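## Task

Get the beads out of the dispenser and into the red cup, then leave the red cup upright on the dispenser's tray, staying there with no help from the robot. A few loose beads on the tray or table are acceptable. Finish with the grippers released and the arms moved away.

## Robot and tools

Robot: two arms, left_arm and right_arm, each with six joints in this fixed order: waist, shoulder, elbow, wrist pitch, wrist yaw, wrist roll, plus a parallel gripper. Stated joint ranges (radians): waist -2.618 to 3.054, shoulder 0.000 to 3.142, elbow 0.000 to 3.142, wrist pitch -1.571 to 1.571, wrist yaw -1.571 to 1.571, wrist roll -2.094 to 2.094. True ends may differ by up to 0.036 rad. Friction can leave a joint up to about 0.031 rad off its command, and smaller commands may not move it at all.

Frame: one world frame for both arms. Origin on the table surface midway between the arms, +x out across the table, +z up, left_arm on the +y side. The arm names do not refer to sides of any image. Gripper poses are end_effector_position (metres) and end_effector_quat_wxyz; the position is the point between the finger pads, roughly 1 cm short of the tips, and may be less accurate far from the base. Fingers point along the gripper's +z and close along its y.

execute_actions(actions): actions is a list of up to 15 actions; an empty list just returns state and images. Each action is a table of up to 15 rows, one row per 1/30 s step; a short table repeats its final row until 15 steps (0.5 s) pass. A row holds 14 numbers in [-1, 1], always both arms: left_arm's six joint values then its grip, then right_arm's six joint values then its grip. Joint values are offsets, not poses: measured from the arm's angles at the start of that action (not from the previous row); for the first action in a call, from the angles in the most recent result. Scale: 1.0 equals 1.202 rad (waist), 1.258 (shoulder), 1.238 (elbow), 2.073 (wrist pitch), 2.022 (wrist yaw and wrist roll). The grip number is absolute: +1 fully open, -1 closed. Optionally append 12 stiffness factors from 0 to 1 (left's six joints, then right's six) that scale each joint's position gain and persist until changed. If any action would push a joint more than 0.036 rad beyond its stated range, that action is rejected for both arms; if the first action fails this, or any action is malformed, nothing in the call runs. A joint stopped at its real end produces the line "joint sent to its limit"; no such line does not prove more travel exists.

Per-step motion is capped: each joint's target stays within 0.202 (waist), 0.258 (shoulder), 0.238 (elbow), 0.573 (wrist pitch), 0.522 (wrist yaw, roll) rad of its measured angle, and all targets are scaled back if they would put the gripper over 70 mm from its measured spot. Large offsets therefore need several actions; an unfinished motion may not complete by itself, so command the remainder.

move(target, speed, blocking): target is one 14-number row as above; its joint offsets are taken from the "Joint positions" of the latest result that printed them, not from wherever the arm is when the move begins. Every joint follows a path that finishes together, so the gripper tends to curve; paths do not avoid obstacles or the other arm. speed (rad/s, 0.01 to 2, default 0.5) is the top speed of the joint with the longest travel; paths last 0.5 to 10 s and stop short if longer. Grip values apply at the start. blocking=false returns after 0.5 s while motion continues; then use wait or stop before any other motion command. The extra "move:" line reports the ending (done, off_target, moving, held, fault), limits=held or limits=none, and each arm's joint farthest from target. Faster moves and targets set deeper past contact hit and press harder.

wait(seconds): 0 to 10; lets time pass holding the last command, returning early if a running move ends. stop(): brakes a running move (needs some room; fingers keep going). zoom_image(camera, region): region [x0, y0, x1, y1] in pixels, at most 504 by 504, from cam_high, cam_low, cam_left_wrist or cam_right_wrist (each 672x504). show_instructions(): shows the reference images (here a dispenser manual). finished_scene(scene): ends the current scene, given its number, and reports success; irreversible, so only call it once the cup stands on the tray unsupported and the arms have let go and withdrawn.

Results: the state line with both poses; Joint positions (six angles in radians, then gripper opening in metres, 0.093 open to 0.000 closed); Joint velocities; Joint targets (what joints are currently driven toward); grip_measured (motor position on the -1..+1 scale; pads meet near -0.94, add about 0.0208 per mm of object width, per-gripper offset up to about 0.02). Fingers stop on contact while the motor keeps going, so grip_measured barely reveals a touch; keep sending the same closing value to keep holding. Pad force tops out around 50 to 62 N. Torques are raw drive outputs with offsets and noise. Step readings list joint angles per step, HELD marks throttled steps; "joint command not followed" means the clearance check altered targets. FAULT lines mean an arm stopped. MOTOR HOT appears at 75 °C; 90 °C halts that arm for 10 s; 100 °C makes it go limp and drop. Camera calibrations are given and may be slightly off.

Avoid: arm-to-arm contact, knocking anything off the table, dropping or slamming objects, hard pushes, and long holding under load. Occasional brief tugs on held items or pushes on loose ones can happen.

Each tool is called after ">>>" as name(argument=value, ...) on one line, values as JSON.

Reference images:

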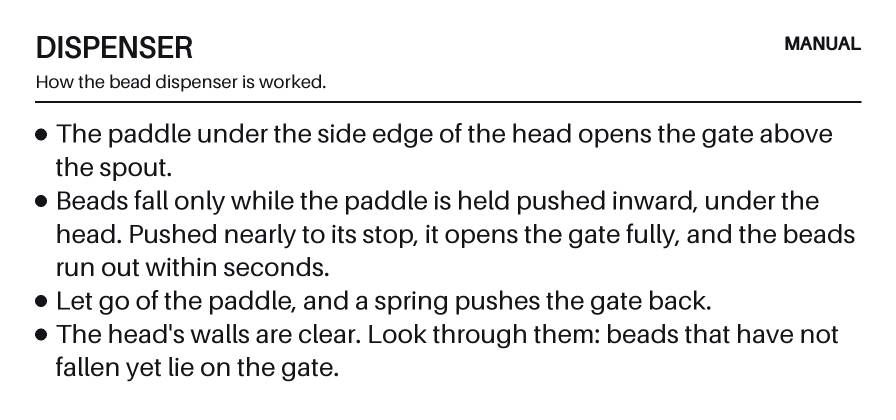

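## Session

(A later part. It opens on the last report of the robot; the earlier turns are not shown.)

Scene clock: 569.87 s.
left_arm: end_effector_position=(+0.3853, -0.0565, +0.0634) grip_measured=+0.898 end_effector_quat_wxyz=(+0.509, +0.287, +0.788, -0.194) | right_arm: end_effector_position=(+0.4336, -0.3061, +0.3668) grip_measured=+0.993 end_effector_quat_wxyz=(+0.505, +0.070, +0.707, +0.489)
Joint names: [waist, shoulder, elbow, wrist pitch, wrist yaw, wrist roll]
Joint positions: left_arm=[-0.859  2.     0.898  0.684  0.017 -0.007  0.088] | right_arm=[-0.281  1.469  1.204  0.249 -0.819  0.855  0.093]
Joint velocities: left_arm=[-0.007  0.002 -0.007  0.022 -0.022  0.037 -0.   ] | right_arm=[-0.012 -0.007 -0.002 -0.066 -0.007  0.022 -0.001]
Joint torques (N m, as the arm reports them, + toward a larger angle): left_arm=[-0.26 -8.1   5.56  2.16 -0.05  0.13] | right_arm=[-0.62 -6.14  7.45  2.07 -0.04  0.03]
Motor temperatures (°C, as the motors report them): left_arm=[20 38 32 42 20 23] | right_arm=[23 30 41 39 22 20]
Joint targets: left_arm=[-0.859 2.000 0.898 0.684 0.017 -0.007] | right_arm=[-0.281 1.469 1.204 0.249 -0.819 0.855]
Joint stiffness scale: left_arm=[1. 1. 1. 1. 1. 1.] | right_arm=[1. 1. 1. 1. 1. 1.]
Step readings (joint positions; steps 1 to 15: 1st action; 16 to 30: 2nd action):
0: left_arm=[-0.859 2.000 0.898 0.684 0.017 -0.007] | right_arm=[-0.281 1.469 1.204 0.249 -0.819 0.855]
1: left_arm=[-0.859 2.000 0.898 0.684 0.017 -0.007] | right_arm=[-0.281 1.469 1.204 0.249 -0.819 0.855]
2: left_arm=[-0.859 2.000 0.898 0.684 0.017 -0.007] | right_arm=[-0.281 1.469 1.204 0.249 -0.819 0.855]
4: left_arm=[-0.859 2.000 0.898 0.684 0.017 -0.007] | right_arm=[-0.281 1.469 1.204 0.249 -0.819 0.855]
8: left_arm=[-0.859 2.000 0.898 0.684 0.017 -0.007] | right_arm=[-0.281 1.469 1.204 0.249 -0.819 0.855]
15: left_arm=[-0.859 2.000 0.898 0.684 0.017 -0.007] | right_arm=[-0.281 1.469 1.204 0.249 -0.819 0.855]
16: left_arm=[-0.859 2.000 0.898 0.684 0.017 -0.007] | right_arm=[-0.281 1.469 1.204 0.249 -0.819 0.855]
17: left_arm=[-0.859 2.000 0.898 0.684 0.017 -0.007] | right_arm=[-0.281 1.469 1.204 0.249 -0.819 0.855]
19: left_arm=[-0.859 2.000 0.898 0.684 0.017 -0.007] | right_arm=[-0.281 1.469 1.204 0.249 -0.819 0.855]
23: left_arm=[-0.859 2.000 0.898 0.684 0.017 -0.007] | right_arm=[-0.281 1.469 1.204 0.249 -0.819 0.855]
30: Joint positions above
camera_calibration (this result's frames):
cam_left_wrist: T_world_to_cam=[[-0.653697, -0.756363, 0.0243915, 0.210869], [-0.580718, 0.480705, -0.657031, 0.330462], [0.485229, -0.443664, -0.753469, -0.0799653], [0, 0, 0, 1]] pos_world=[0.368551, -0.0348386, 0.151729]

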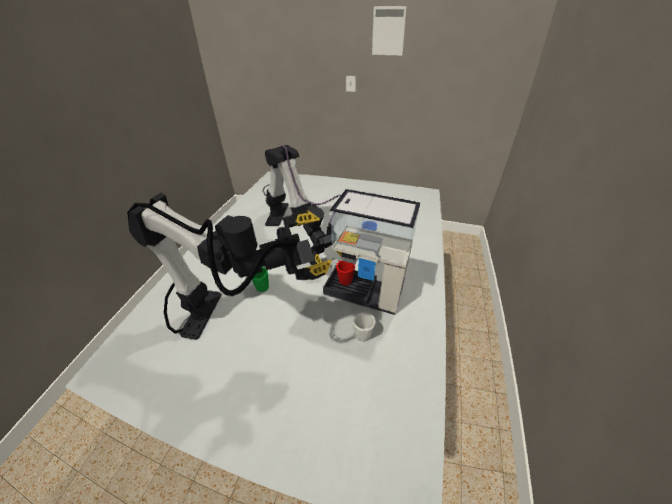

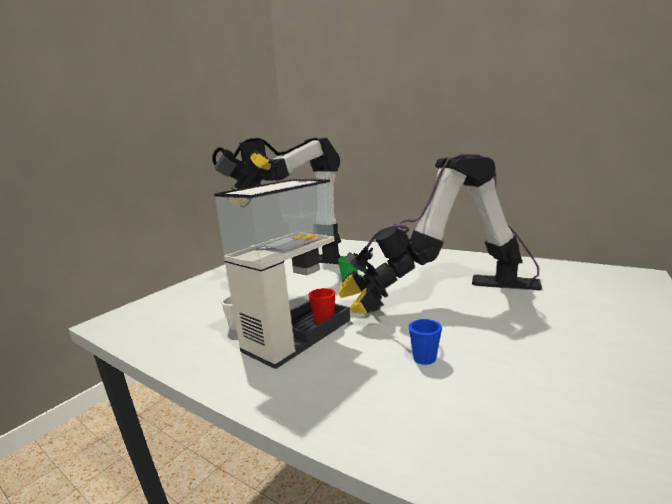

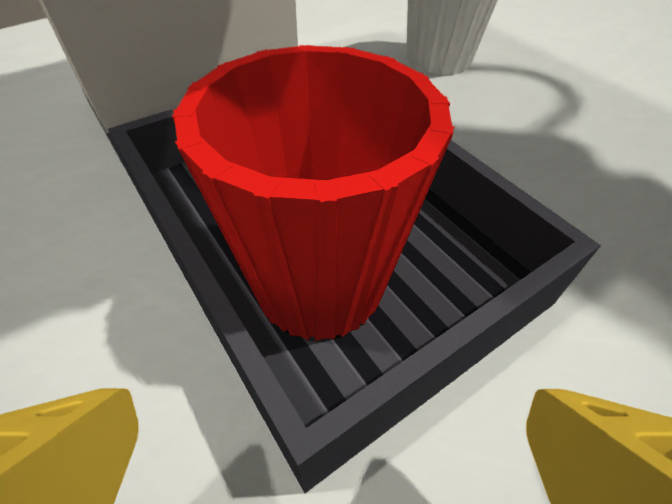

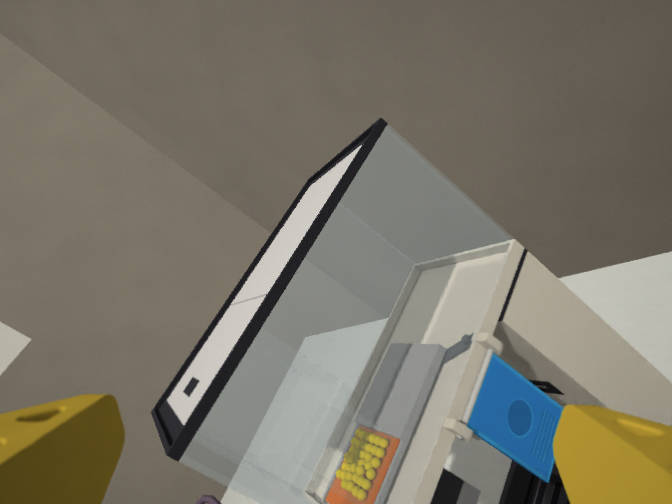

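>>> move(target=[0.01,0.178,0.313,-0.057,0,0,0.9, 0,0,0,0,0,0,1], speed=0.3)

Scene clock: 582.77 s.
left_arm: end_effector_position=(+0.4459, -0.1070, +0.0740) grip_measured=+0.898 end_effector_quat_wxyz=(+0.528, +0.283, +0.775, -0.201) | right_arm: end_effector_position=(+0.4336, -0.3061, +0.3668) grip_measured=+0.993 end_effector_quat_wxyz=(+0.505, +0.070, +0.707, +0.489)
Joint names: [waist, shoulder, elbow, wrist pitch, wrist yaw, wrist roll]
Joint positions: left_arm=[-0.859  2.207  1.258  0.58   0.017 -0.007  0.088] | right_arm=[-0.281  1.469  1.204  0.249 -0.819  0.855  0.093]
Joint velocities: left_arm=[-0.002 -0.002 -0.007  0.066 -0.051  0.022 -0.   ] | right_arm=[-0.017  0.007 -0.017 -0.022 -0.007 -0.007  0.   ]
Joint torques (N m, as the arm reports them, + toward a larger angle): left_arm=[ 0.58 -8.84  7.9   2.04 -0.04  0.13] | right_arm=[-0.63 -6.13  7.48  2.07 -0.04  0.03]
Motor temperatures (°C, as the motors report them): left_arm=[20 38 31 42 20 23] | right_arm=[23 30 41 40 22 20]
Joint targets: left_arm=[-0.847 2.224 1.285 0.566 0.017 -0.007] | right_arm=[-0.281 1.469 1.204 0.249 -0.819 0.855]
Joint stiffness scale: left_arm=[1. 1. 1. 1. 1. 1.] | right_arm=[1. 1. 1. 1. 1. 1.]
move: off_target (left_arm); limits=none; left_arm: farthest joint: the elbow, 0.028 radians from its target (0.388 radians at the start); right_arm: farthest joint: the waist, 0.000 radians from its target (0.000 radians at the start)
camera_calibration (this result's frames):
cam_left_wrist: T_world_to_cam=[[-0.654595, -0.755614, 0.0235118, 0.212531], [-0.555403, 0.459585, -0.693043, 0.385931], [0.512868, -0.466721, -0.720512, -0.141006], [0, 0, 0, 1]] pos_world=[0.425786, -0.0825874, 0.160873]

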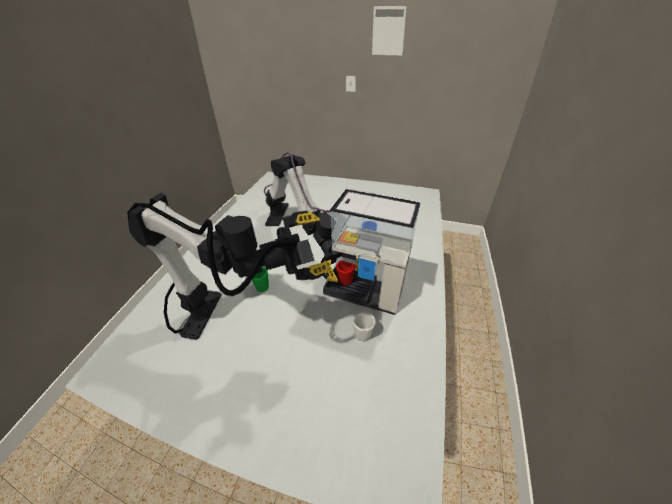

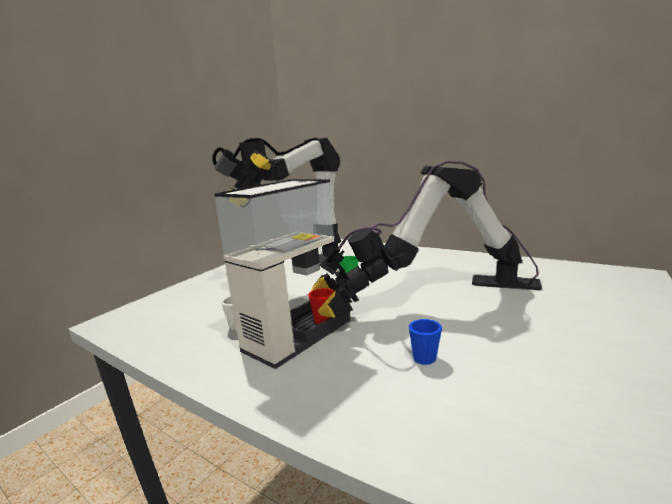

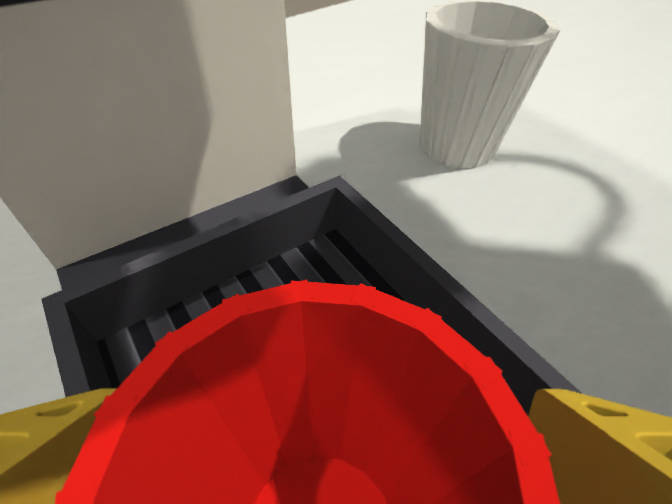

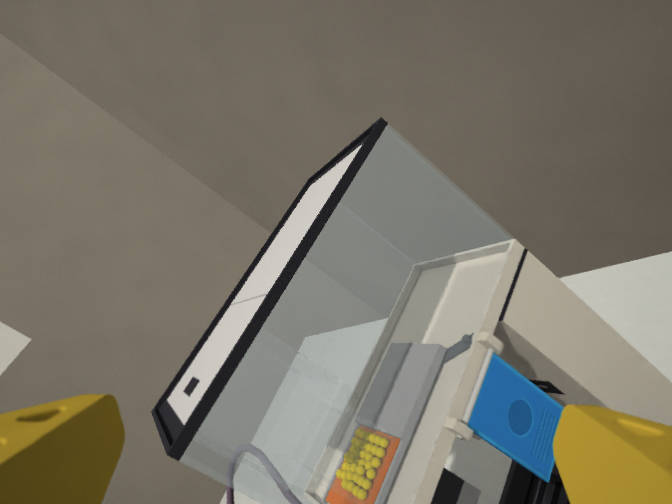

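>>> move(target=[0.025,0.032,0.022,-0.007,0,0,0.9, 0,0,0,0,0,0,1], speed=0.15)

Scene clock: 589.10 s.
left_arm: end_effector_position=(+0.4519, -0.0981, +0.0605) grip_measured=+0.898 end_effector_quat_wxyz=(+0.520, +0.279, +0.784, -0.193) | right_arm: end_effector_position=(+0.4336, -0.3061, +0.3668) grip_measured=+0.993 end_effector_quat_wxyz=(+0.505, +0.070, +0.707, +0.489)
Joint names: [waist, shoulder, elbow, wrist pitch, wrist yaw, wrist roll]
Joint positions: left_arm=[-0.841  2.23   1.26   0.575  0.018 -0.006  0.088] | right_arm=[-0.281  1.469  1.204  0.249 -0.819  0.855  0.093]
Joint velocities: left_arm=[ 0.002  0.017 -0.007  0.037 -0.037  0.022  0.   ] | right_arm=[-0.012 -0.017 -0.017  0.022 -0.007 -0.022 -0.001]
Joint torques (N m, as the arm reports them, + toward a larger angle): left_arm=[ 0.28 -8.99  7.75  2.05  0.    0.13] | right_arm=[-0.63 -6.12  7.46  2.07 -0.04  0.03]
Motor temperatures (°C, as the motors report them): left_arm=[20 39 32 41 20 23] | right_arm=[23 30 41 40 22 20]
Joint targets: left_arm=[-0.829 2.247 1.285 0.565 0.017 -0.007] | right_arm=[-0.281 1.469 1.204 0.249 -0.819 0.855]
Joint stiffness scale: left_arm=[1. 1. 1. 1. 1. 1.] | right_arm=[1. 1. 1. 1. 1. 1.]
move: off_target (left_arm); limits=none; left_arm: farthest joint: the elbow, 0.026 radians from its target (0.028 radians at the start); right_arm: farthest joint: the waist, 0.000 radians from its target (0.000 radians at the start)
camera_calibration (this result's frames):
cam_left_wrist: T_world_to_cam=[[-0.641335, -0.766905, 0.023364, 0.216404], [-0.576386, 0.461465, -0.67441, 0.384412], [0.506427, -0.445989, -0.737987, -0.143713], [0, 0, 0, 1]] pos_world=[0.433138, -0.0755259, 0.148137]

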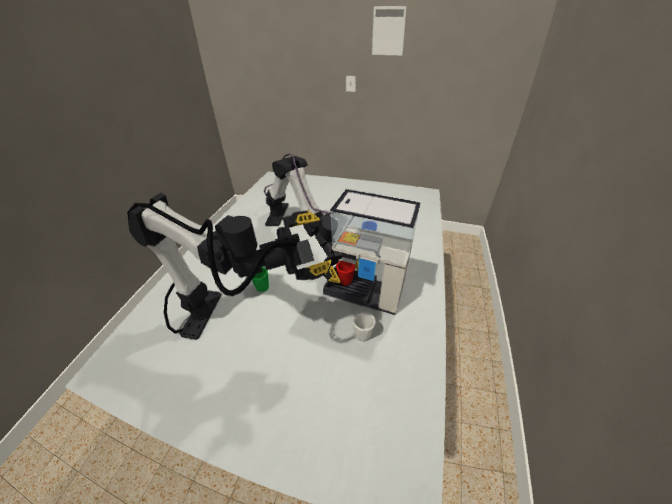

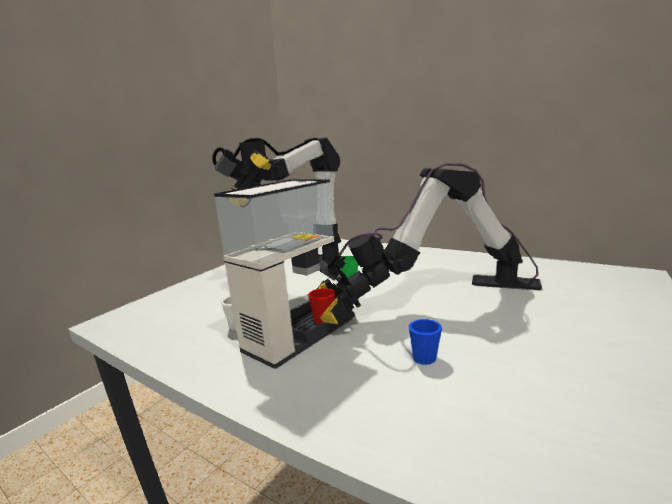

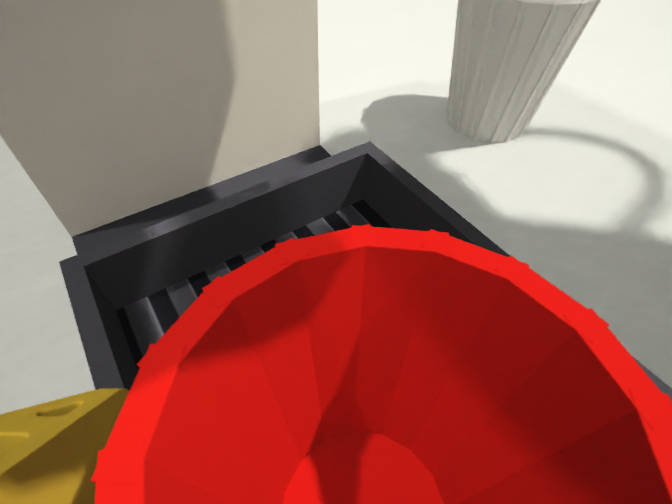

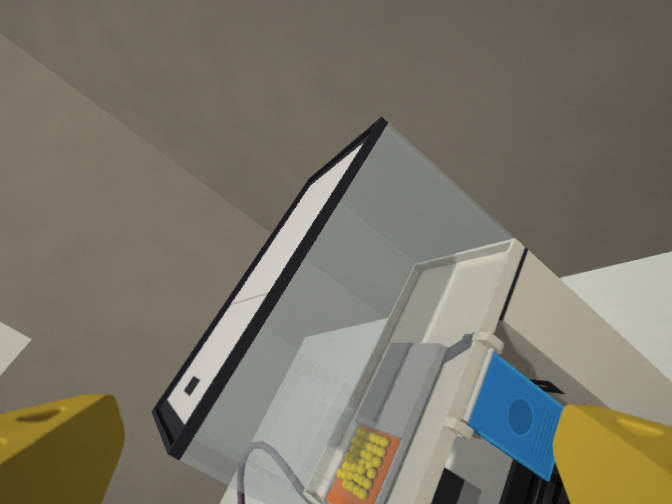

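>>> execute_actions(actions=[[[0.005,0.013,0.02,-0.005,0,0,0.08, 0,0,0,0,0,0,1]],[[0.005,0.013,0.02,-0.005,0,0,0.08, 0,0,0,0,0,0,1]],[[0.005,0.013,0.02,-0.005,0,0,0.08, 0,0,0,0,0,0,1]]])

Scene clock: 597.53 s.
left_arm: end_effector_position=(+0.4512, -0.0989, +0.0603) grip_measured=+0.116 end_effector_quat_wxyz=(+0.519, +0.281, +0.784, -0.195) | right_arm: end_effector_position=(+0.4336, -0.3061, +0.3668) grip_measured=+0.993 end_effector_quat_wxyz=(+0.505, +0.070, +0.707, +0.489)
Joint names: [waist, shoulder, elbow, wrist pitch, wrist yaw, wrist roll]
Joint positions: left_arm=[-0.841  2.23   1.26   0.575  0.024 -0.006  0.051] | right_arm=[-0.281  1.469  1.204  0.249 -0.819  0.855  0.093]
Joint velocities: left_arm=[-0.002 -0.012  0.002  0.022 -0.022  0.051 -0.001] | right_arm=[-0.012  0.012  0.012 -0.081  0.051  0.022  0.   ]
Joint torques (N m, as the arm reports them, + toward a larger angle): left_arm=[ 0.01 -8.94  7.76  2.06 -0.04  0.15] | right_arm=[-0.62 -6.12  7.45  2.07 -0.04  0.02]
Motor temperatures (°C, as the motors report them): left_arm=[20 39 32 41 20 23] | right_arm=[23 30 41 40 22 20]
Joint targets: left_arm=[-0.835 2.247 1.284 0.564 0.024 -0.006] | right_arm=[-0.281 1.469 1.204 0.249 -0.819 0.855]
Joint stiffness scale: left_arm=[1. 1. 1. 1. 1. 1.] | right_arm=[1. 1. 1. 1. 1. 1.]
Step readings (joint positions; steps 1 to 15: 1st action; 16 to 30: 2nd action; 31 to 45: 3rd action):
0: left_arm=[-0.841 2.230 1.260 0.575 0.018 -0.006] | right_arm=[-0.281 1.469 1.204 0.249 -0.819 0.855]
1: left_arm=[-0.841 2.230 1.260 0.575 0.018 -0.006] | right_arm=[-0.281 1.469 1.204 0.249 -0.819 0.855]
2: left_arm=[-0.841 2.230 1.260 0.575 0.021 -0.006] | right_arm=[-0.281 1.469 1.204 0.249 -0.819 0.855]
4: left_arm=[-0.841 2.230 1.260 0.575 0.024 -0.006] | right_arm=[-0.281 1.469 1.204 0.249 -0.819 0.855]
8: left_arm=[-0.841 2.230 1.260 0.575 0.024 -0.006] | right_arm=[-0.281 1.469 1.204 0.249 -0.819 0.855]
15: left_arm=[-0.841 2.230 1.260 0.575 0.024 -0.006] | right_arm=[-0.281 1.469 1.204 0.249 -0.819 0.855]
16: left_arm=[-0.841 2.230 1.260 0.575 0.024 -0.006] | right_arm=[-0.281 1.469 1.204 0.249 -0.819 0.855]
17: left_arm=[-0.841 2.230 1.260 0.575 0.024 -0.006] | right_arm=[-0.281 1.469 1.204 0.249 -0.819 0.855]
19: left_arm=[-0.841 2.230 1.260 0.575 0.024 -0.006] | right_arm=[-0.281 1.469 1.204 0.249 -0.819 0.855]
23: left_arm=[-0.841 2.230 1.260 0.575 0.024 -0.006] | right_arm=[-0.281 1.469 1.204 0.249 -0.819 0.855]
30: left_arm=[-0.841 2.230 1.260 0.575 0.024 -0.006] | right_arm=[-0.281 1.469 1.204 0.249 -0.819 0.855]
31: left_arm=[-0.841 2.230 1.260 0.575 0.024 -0.006] | right_arm=[-0.281 1.469 1.204 0.249 -0.819 0.855]
32: left_arm=[-0.841 2.230 1.260 0.575 0.024 -0.006] | right_arm=[-0.281 1.469 1.204 0.249 -0.819 0.855]
34: left_arm=[-0.841 2.230 1.260 0.575 0.024 -0.006] | right_arm=[-0.281 1.469 1.204 0.249 -0.819 0.855]
38: left_arm=[-0.841 2.230 1.260 0.575 0.024 -0.006] | right_arm=[-0.281 1.469 1.204 0.249 -0.819 0.855]
45: Joint positions above
camera_calibration (this result's frames):
cam_left_wrist: T_world_to_cam=[[-0.645859, -0.763018, 0.0258795, 0.217589], [-0.575074, 0.463919, -0.673846, 0.38385], [0.502151, -0.450093, -0.738418, -0.142254], [0, 0, 0, 1]] pos_world=[0.432707, -0.0760785, 0.147982]

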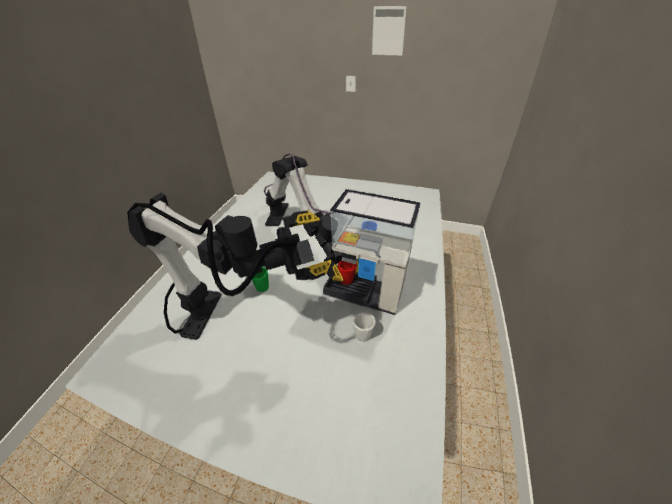

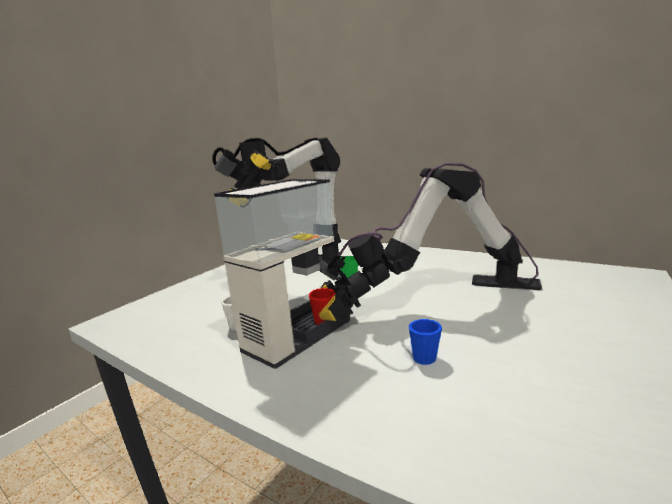

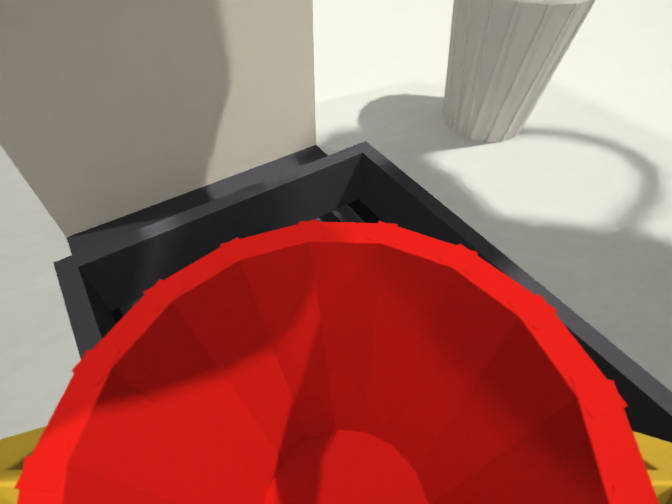

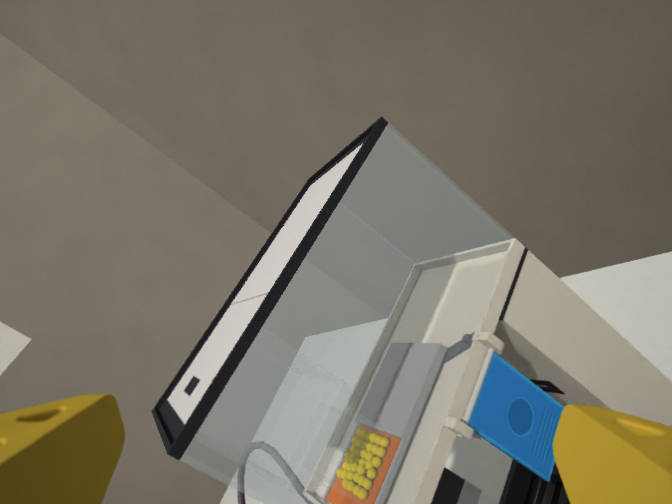

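>>> move(target=[-0.016,0.066,0.148,-0.048,0,0,0.06, 0,0,0,0,0,0,1], speed=0.12)

Scene clock: 613.70 s.
left_arm: end_effector_position=(+0.4687, -0.1186, +0.0613) grip_measured=+0.116 end_effector_quat_wxyz=(+0.512, +0.285, +0.786, -0.195) | right_arm: end_effector_position=(+0.4336, -0.3061, +0.3668) grip_measured=+0.993 end_effector_quat_wxyz=(+0.505, +0.070, +0.707, +0.489)
Joint names: [waist, shoulder, elbow, wrist pitch, wrist yaw, wrist roll]
Joint positions: left_arm=[-0.847  2.3    1.412  0.478  0.025 -0.005  0.051] | right_arm=[-0.281  1.469  1.204  0.249 -0.819  0.855  0.093]
Joint velocities: left_arm=[-0.007  0.012  0.002  0.022 -0.066 -0.007 -0.   ] | right_arm=[-0.022  0.007  0.007 -0.081  0.037  0.022  0.001]
Joint torques (N m, as the arm reports them, + toward a larger angle): left_arm=[-1.04 -9.85  8.33  2.12 -0.03  0.13] | right_arm=[-0.63 -6.12  7.47  2.08 -0.04  0.03]
Motor temperatures (°C, as the motors report them): left_arm=[20 40 32 41 20 23] | right_arm=[23 30 41 40 22 20]
Joint targets: left_arm=[-0.860 2.313 1.443 0.475 0.024 -0.006] | right_arm=[-0.281 1.469 1.204 0.249 -0.819 0.855]
Joint stiffness scale: left_arm=[1. 1. 1. 1. 1. 1.] | right_arm=[1. 1. 1. 1. 1. 1.]
move: off_target (left_arm); limits=none; left_arm: farthest joint: the elbow, 0.031 radians from its target (0.184 radians at the start); right_arm: farthest joint: the waist, 0.000 radians from its target (0.000 radians at the start)
camera_calibration (this result's frames):
cam_left_wrist: T_world_to_cam=[[-0.651175, -0.758481, 0.0260482, 0.216929], [-0.579061, 0.474367, -0.663072, 0.406158], [0.490571, -0.446859, -0.748102, -0.152735], [0, 0, 0, 1]] pos_world=[0.451376, -0.0963825, 0.1494]

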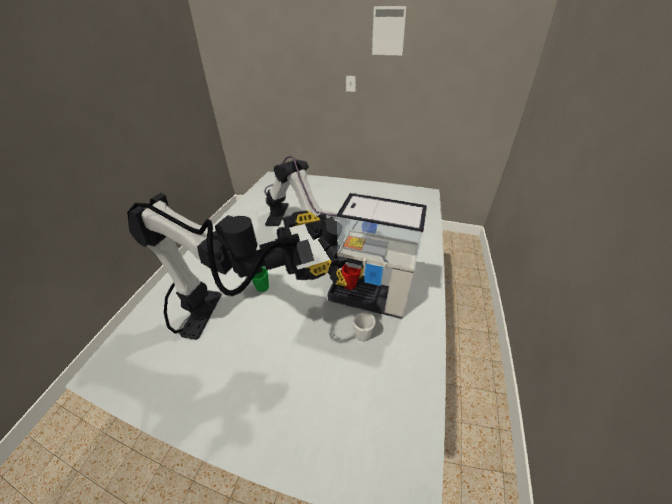

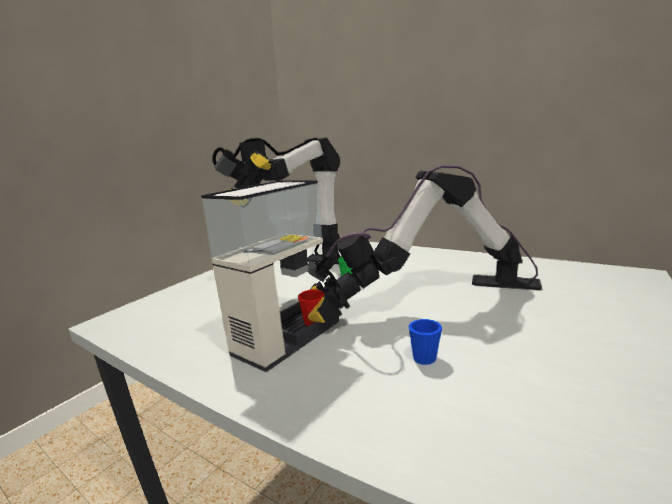

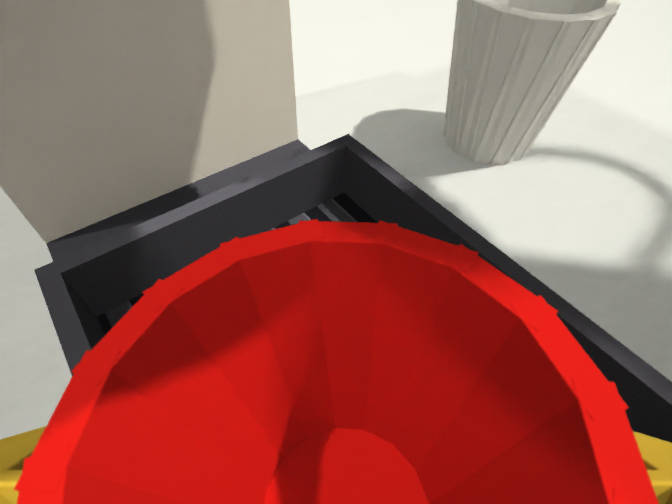

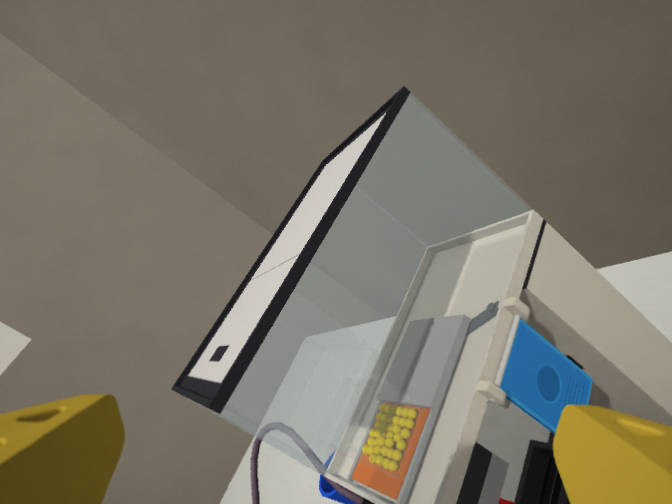

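>>> zoom_image(camera="cam_low", region=[250, 200, 410, 330])

>>> zoom_image(camera="cam_high", region=[280, 190, 430, 320])

Region (250, 200, 410, 330) of cam_low's 672x504 image, scaled by 3.150, with more detail than that image has; it fills the top 410 rows of this view, and the rest is white.

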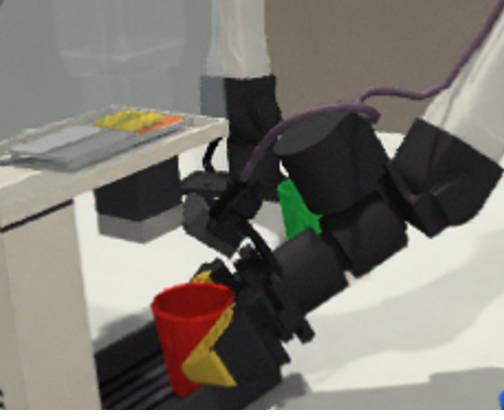

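Region (280, 190, 430, 320) of cam_high's 672x504 image, scaled by 3.360, with more detail than that image has; it fills the top 437 rows of this view, and the rest is white.

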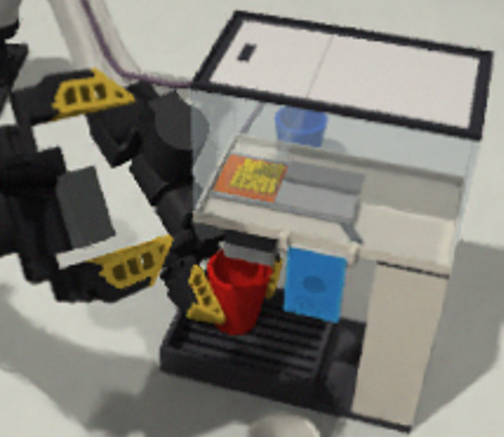

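>>> execute_actions(actions=[[[0,0.01,0.02,0,0,0,0.9, 0,0,0,0,0,0,1]],[[0,0.01,0.02,0,0,0,0.9, 0,0,0,0,0,0,1]]])

Scene clock: 662.47 s.
left_arm: end_effector_position=(+0.4660, -0.1216, +0.0612) grip_measured=+0.898 end_effector_quat_wxyz=(+0.510, +0.289, +0.785, -0.201) | right_arm: end_effector_position=(+0.4336, -0.3061, +0.3668) grip_measured=+0.993 end_effector_quat_wxyz=(+0.505, +0.070, +0.707, +0.489)
Joint names: [waist, shoulder, elbow, wrist pitch, wrist yaw, wrist roll]
Joint positions: left_arm=[-0.85   2.3    1.412  0.477  0.039 -0.005  0.088] | right_arm=[-0.281  1.469  1.204  0.249 -0.819  0.855  0.093]
Joint velocities: left_arm=[-0.012 -0.012 -0.012 -0.022 -0.007  0.051  0.001] | right_arm=[ 0.007 -0.022 -0.007 -0.007 -0.007  0.051 -0.   ]
Joint torques (N m, as the arm reports them, + toward a larger angle): left_arm=[-0.26 -9.87  7.93  2.13 -0.04  0.14] | right_arm=[-0.63 -6.12  7.45  2.08 -0.04  0.02]
Motor temperatures (°C, as the motors report them): left_arm=[20 43 34 41 20 23] | right_arm=[23 30 42 40 22 20]
Joint targets: left_arm=[-0.850 2.313 1.437 0.477 0.038 -0.005] | right_arm=[-0.281 1.469 1.204 0.249 -0.819 0.855]
Joint stiffness scale: left_arm=[1. 1. 1. 1. 1. 1.] | right_arm=[1. 1. 1. 1. 1. 1.]
Step readings (joint positions; steps 1 to 15: 1st action; 16 to 30: 2nd action):
0: left_arm=[-0.847 2.300 1.412 0.478 0.025 -0.005] | right_arm=[-0.281 1.469 1.204 0.249 -0.819 0.855]
1: left_arm=[-0.847 2.300 1.412 0.477 0.025 -0.005] | right_arm=[-0.281 1.469 1.204 0.249 -0.819 0.855]
2: left_arm=[-0.847 2.300 1.412 0.477 0.029 -0.005] | right_arm=[-0.281 1.469 1.204 0.249 -0.819 0.855]
4: left_arm=[-0.850 2.300 1.412 0.477 0.036 -0.005] | right_arm=[-0.281 1.469 1.204 0.249 -0.819 0.855]
8: left_arm=[-0.850 2.300 1.412 0.477 0.037 -0.005] | right_arm=[-0.281 1.469 1.204 0.249 -0.819 0.855]
15: left_arm=[-0.850 2.300 1.412 0.477 0.037 -0.005] | right_arm=[-0.281 1.469 1.204 0.249 -0.819 0.855]
16: left_arm=[-0.850 2.300 1.412 0.477 0.038 -0.005] | right_arm=[-0.281 1.469 1.204 0.249 -0.819 0.855]
17: left_arm=[-0.850 2.300 1.412 0.477 0.039 -0.005] | right_arm=[-0.281 1.469 1.204 0.249 -0.819 0.855]
19: left_arm=[-0.850 2.300 1.412 0.477 0.039 -0.005] | right_arm=[-0.281 1.469 1.204 0.249 -0.819 0.855]
23: left_arm=[-0.850 2.300 1.412 0.477 0.039 -0.005] | right_arm=[-0.281 1.469 1.204 0.249 -0.819 0.855]
30: Joint positions above
camera_calibration (this result's frames):
cam_left_wrist: T_world_to_cam=[[-0.662814, -0.748113, 0.0317061, 0.219241], [-0.574363, 0.480795, -0.662528, 0.40451], [0.480402, -0.457343, -0.748366, -0.149397], [0, 0, 0, 1]] pos_world=[0.449422, -0.0987957, 0.149244]

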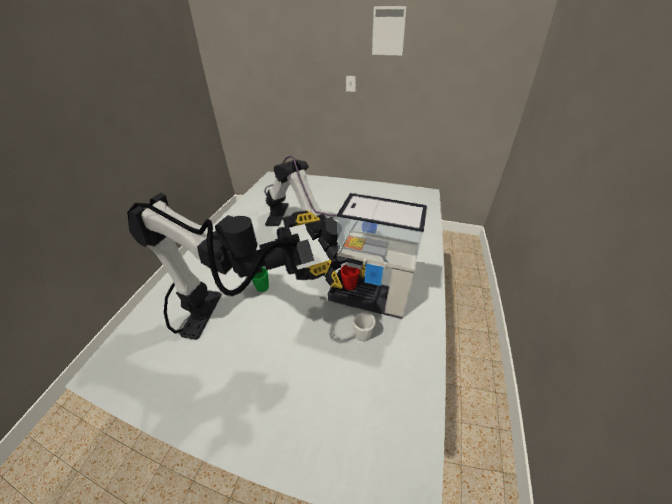

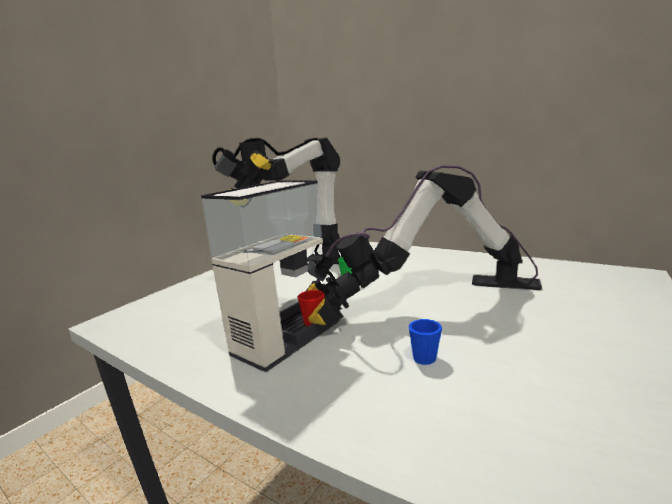

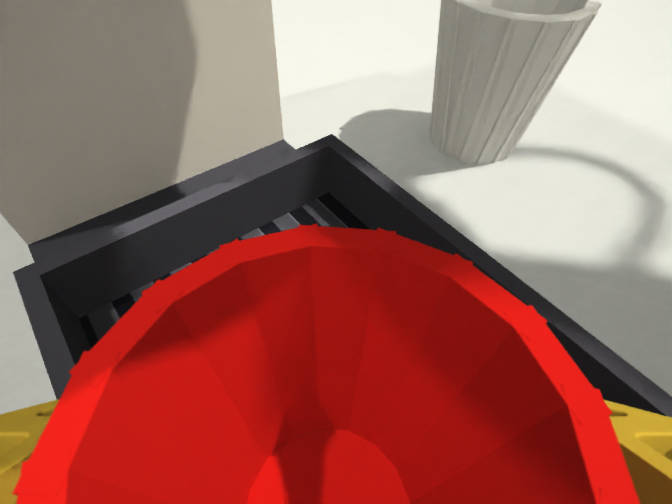

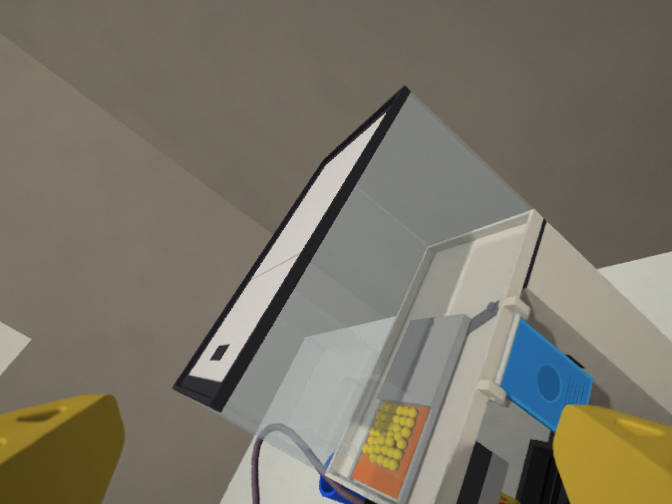

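>>> move(target=[0,-0.12,-0.222,0.068,-0.015,0,0.9, 0,0,0,0,0,0,1], speed=0.3)

>>> execute_actions(actions=[[[0,0,0,0,0,0,-0.45, 0,0,0,0,0,0,1]],[[0,0,0,0,0,0,-0.45, 0,0,0,0,0,0,1]]])

Scene clock: 672.43 s.
left_arm: end_effector_position=(+0.4325, -0.0892, +0.0600) grip_measured=+0.899 end_effector_quat_wxyz=(+0.516, +0.283, +0.785, -0.193) | right_arm: end_effector_position=(+0.4336, -0.3061, +0.3668) grip_measured=+0.993 end_effector_quat_wxyz=(+0.505, +0.070, +0.707, +0.489)
Joint names: [waist, shoulder, elbow, wrist pitch, wrist yaw, wrist roll]
Joint positions: left_arm=[-0.85   2.172  1.157  0.612  0.016 -0.005  0.088] | right_arm=[-0.281  1.469  1.204  0.249 -0.819  0.855  0.093]
Joint velocities: left_arm=[ 0.017  0.002 -0.032  0.037  0.037 -0.051 -0.   ] | right_arm=[-0.012  0.012 -0.017 -0.022 -0.007  0.081 -0.001]
Joint torques (N m, as the arm reports them, + toward a larger angle): left_arm=[ -0.26 -11.1    4.72   2.21  -0.11   0.15] | right_arm=[-0.63 -6.14  7.46  2.07 -0.03  0.03]
Motor temperatures (°C, as the motors report them): left_arm=[20 44 34 41 20 23] | right_arm=[23 30 42 40 22 20]
Joint targets: left_arm=[-0.850 2.149 1.137 0.618 0.009 -0.005] | right_arm=[-0.281 1.469 1.204 0.249 -0.819 0.855]
Joint stiffness scale: left_arm=[1. 1. 1. 1. 1. 1.] | right_arm=[1. 1. 1. 1. 1. 1.]
move: off_target (left_arm); limits=none; left_arm: farthest joint: the shoulder, 0.023 radians from its target (0.151 radians at the start); right_arm: farthest joint: the waist, 0.000 radians from its target (0.000 radians at the start)
camera_calibration (this result's frames):
cam_left_wrist: T_world_to_cam=[[-0.647282, -0.761921, 0.0224068, 0.213948], [-0.57601, 0.469668, -0.669047, 0.368998], [0.499238, -0.445969, -0.742882, -0.126837], [0, 0, 0, 1]] pos_world=[0.414353, -0.0668601, 0.147858]

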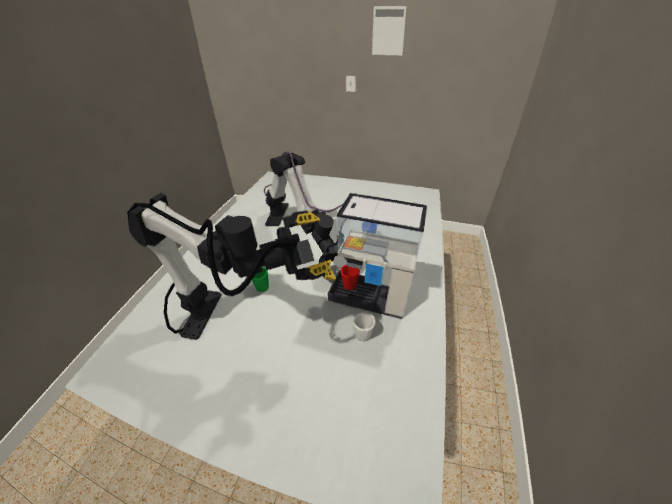

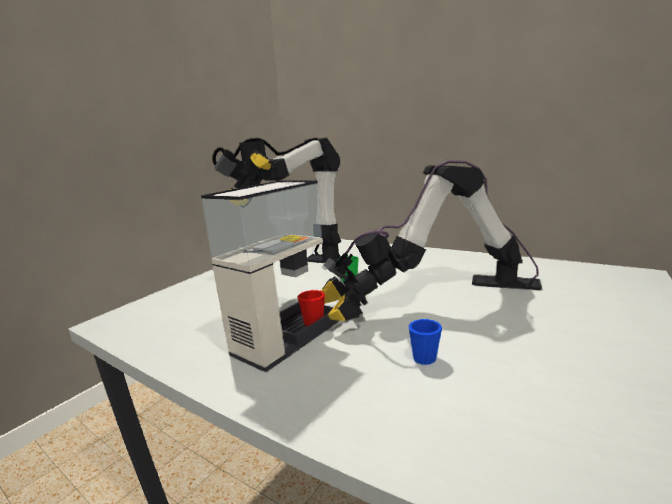

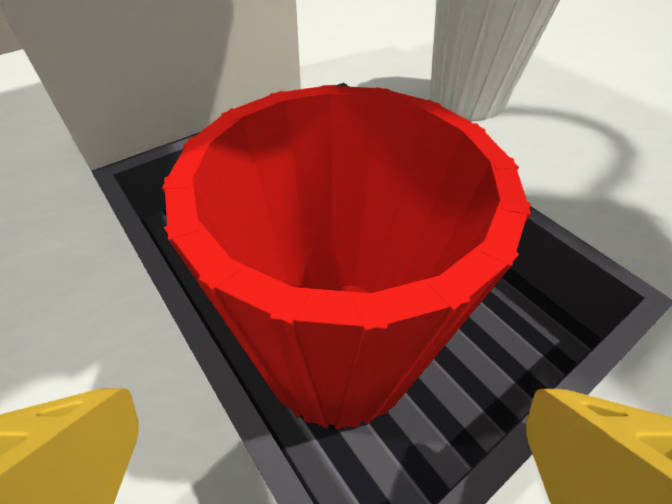

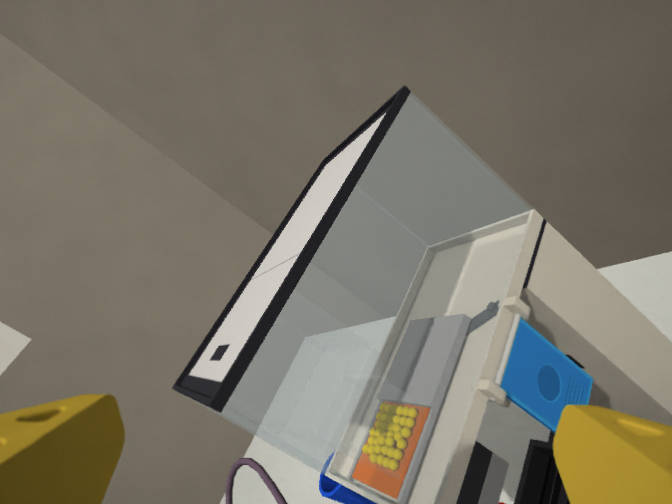

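Scene clock: 673.43 s.
left_arm: end_effector_position=(+0.4327, -0.0890, +0.0600) grip_measured=-0.448 end_effector_quat_wxyz=(+0.517, +0.282, +0.785, -0.193) | right_arm: end_effector_position=(+0.4336, -0.3061, +0.3668) grip_measured=+0.993 end_effector_quat_wxyz=(+0.505, +0.070, +0.707, +0.489)
Joint names: [waist, shoulder, elbow, wrist pitch, wrist yaw, wrist roll]
Joint positions: left_arm=[-0.85   2.172  1.157  0.612  0.015 -0.005  0.024] | right_arm=[-0.281  1.469  1.204  0.249 -0.819  0.855  0.093]
Joint velocities: left_arm=[ 0.002 -0.002  0.012 -0.022  0.007  0.051  0.001] | right_arm=[ 0.002 -0.027  0.002  0.007 -0.022 -0.081  0.   ]
Joint torques (N m, as the arm reports them, + toward a larger angle): left_arm=[-0.34 -9.55  5.83  2.17 -0.02  0.14] | right_arm=[-0.62 -6.13  7.46  2.07 -0.04  0.03]
Motor temperatures (°C, as the motors report them): left_arm=[20 44 34 41 20 23] | right_arm=[23 30 42 40 22 20]
Joint targets: left_arm=[-0.850 2.172 1.157 0.612 0.015 -0.005] | right_arm=[-0.281 1.469 1.204 0.249 -0.819 0.855]
Joint stiffness scale: left_arm=[1. 1. 1. 1. 1. 1.] | right_arm=[1. 1. 1. 1. 1. 1.]
Step readings (joint positions; steps 1 to 15: 1st action; 16 to 30: 2nd action):
0: left_arm=[-0.850 2.172 1.157 0.612 0.016 -0.005] | right_arm=[-0.281 1.469 1.204 0.249 -0.819 0.855]
1: left_arm=[-0.850 2.172 1.157 0.612 0.016 -0.005] | right_arm=[-0.281 1.469 1.204 0.249 -0.819 0.855]
2: left_arm=[-0.850 2.172 1.157 0.612 0.017 -0.005] | right_arm=[-0.281 1.469 1.204 0.249 -0.819 0.855]
4: left_arm=[-0.850 2.172 1.157 0.612 0.017 -0.005] | right_arm=[-0.281 1.469 1.204 0.249 -0.819 0.855]
8: left_arm=[-0.850 2.172 1.157 0.612 0.015 -0.005] | right_arm=[-0.281 1.469 1.204 0.249 -0.819 0.855]
15: left_arm=[-0.850 2.172 1.157 0.612 0.015 -0.005] | right_arm=[-0.281 1.469 1.204 0.249 -0.819 0.855]
16: left_arm=[-0.850 2.172 1.157 0.612 0.015 -0.005] | right_arm=[-0.281 1.469 1.204 0.249 -0.819 0.855]
17: left_arm=[-0.850 2.172 1.157 0.612 0.015 -0.005] | right_arm=[-0.281 1.469 1.204 0.249 -0.819 0.855]
19: left_arm=[-0.850 2.172 1.157 0.612 0.015 -0.005] | right_arm=[-0.281 1.469 1.204 0.249 -0.819 0.855]
23: left_arm=[-0.850 2.172 1.157 0.612 0.015 -0.005] | right_arm=[-0.281 1.469 1.204 0.249 -0.819 0.855]
30: Joint positions above
camera_calibration (this result's frames):
cam_left_wrist: T_world_to_cam=[[-0.646486, -0.76261, 0.0219586, 0.213762], [-0.576315, 0.469293, -0.669048, 0.369098], [0.499918, -0.445185, -0.742895, -0.127058], [0, 0, 0, 1]] pos_world=[0.414429, -0.0667624, 0.14786]

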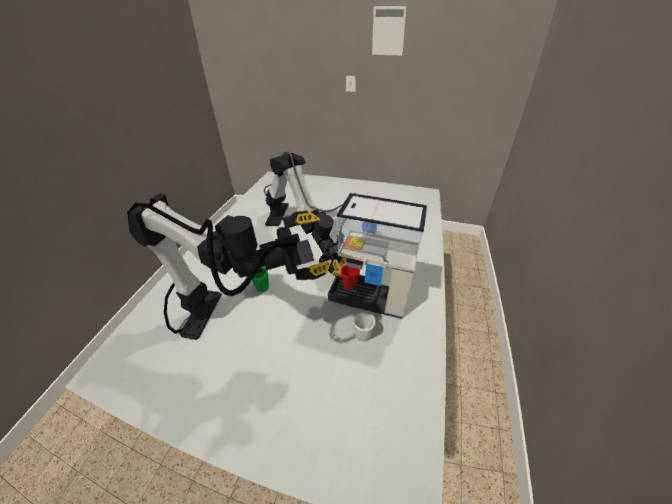

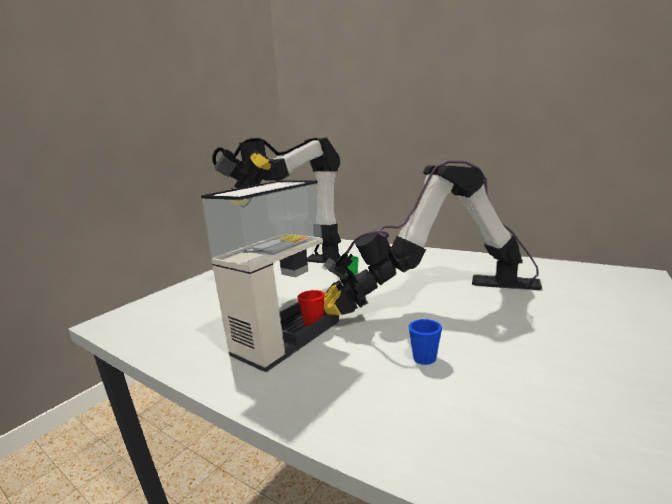

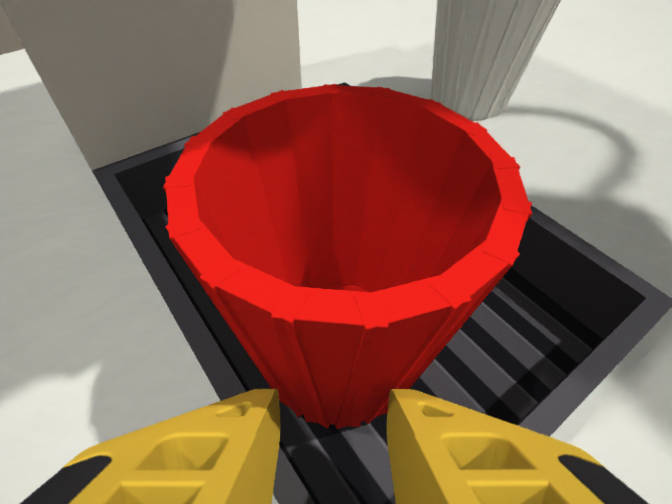

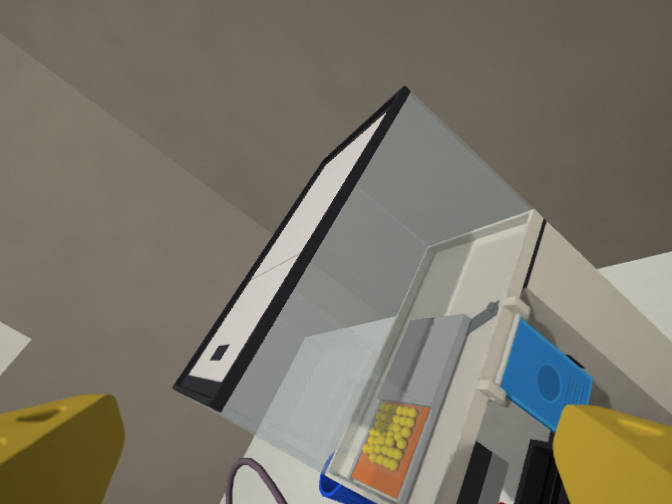

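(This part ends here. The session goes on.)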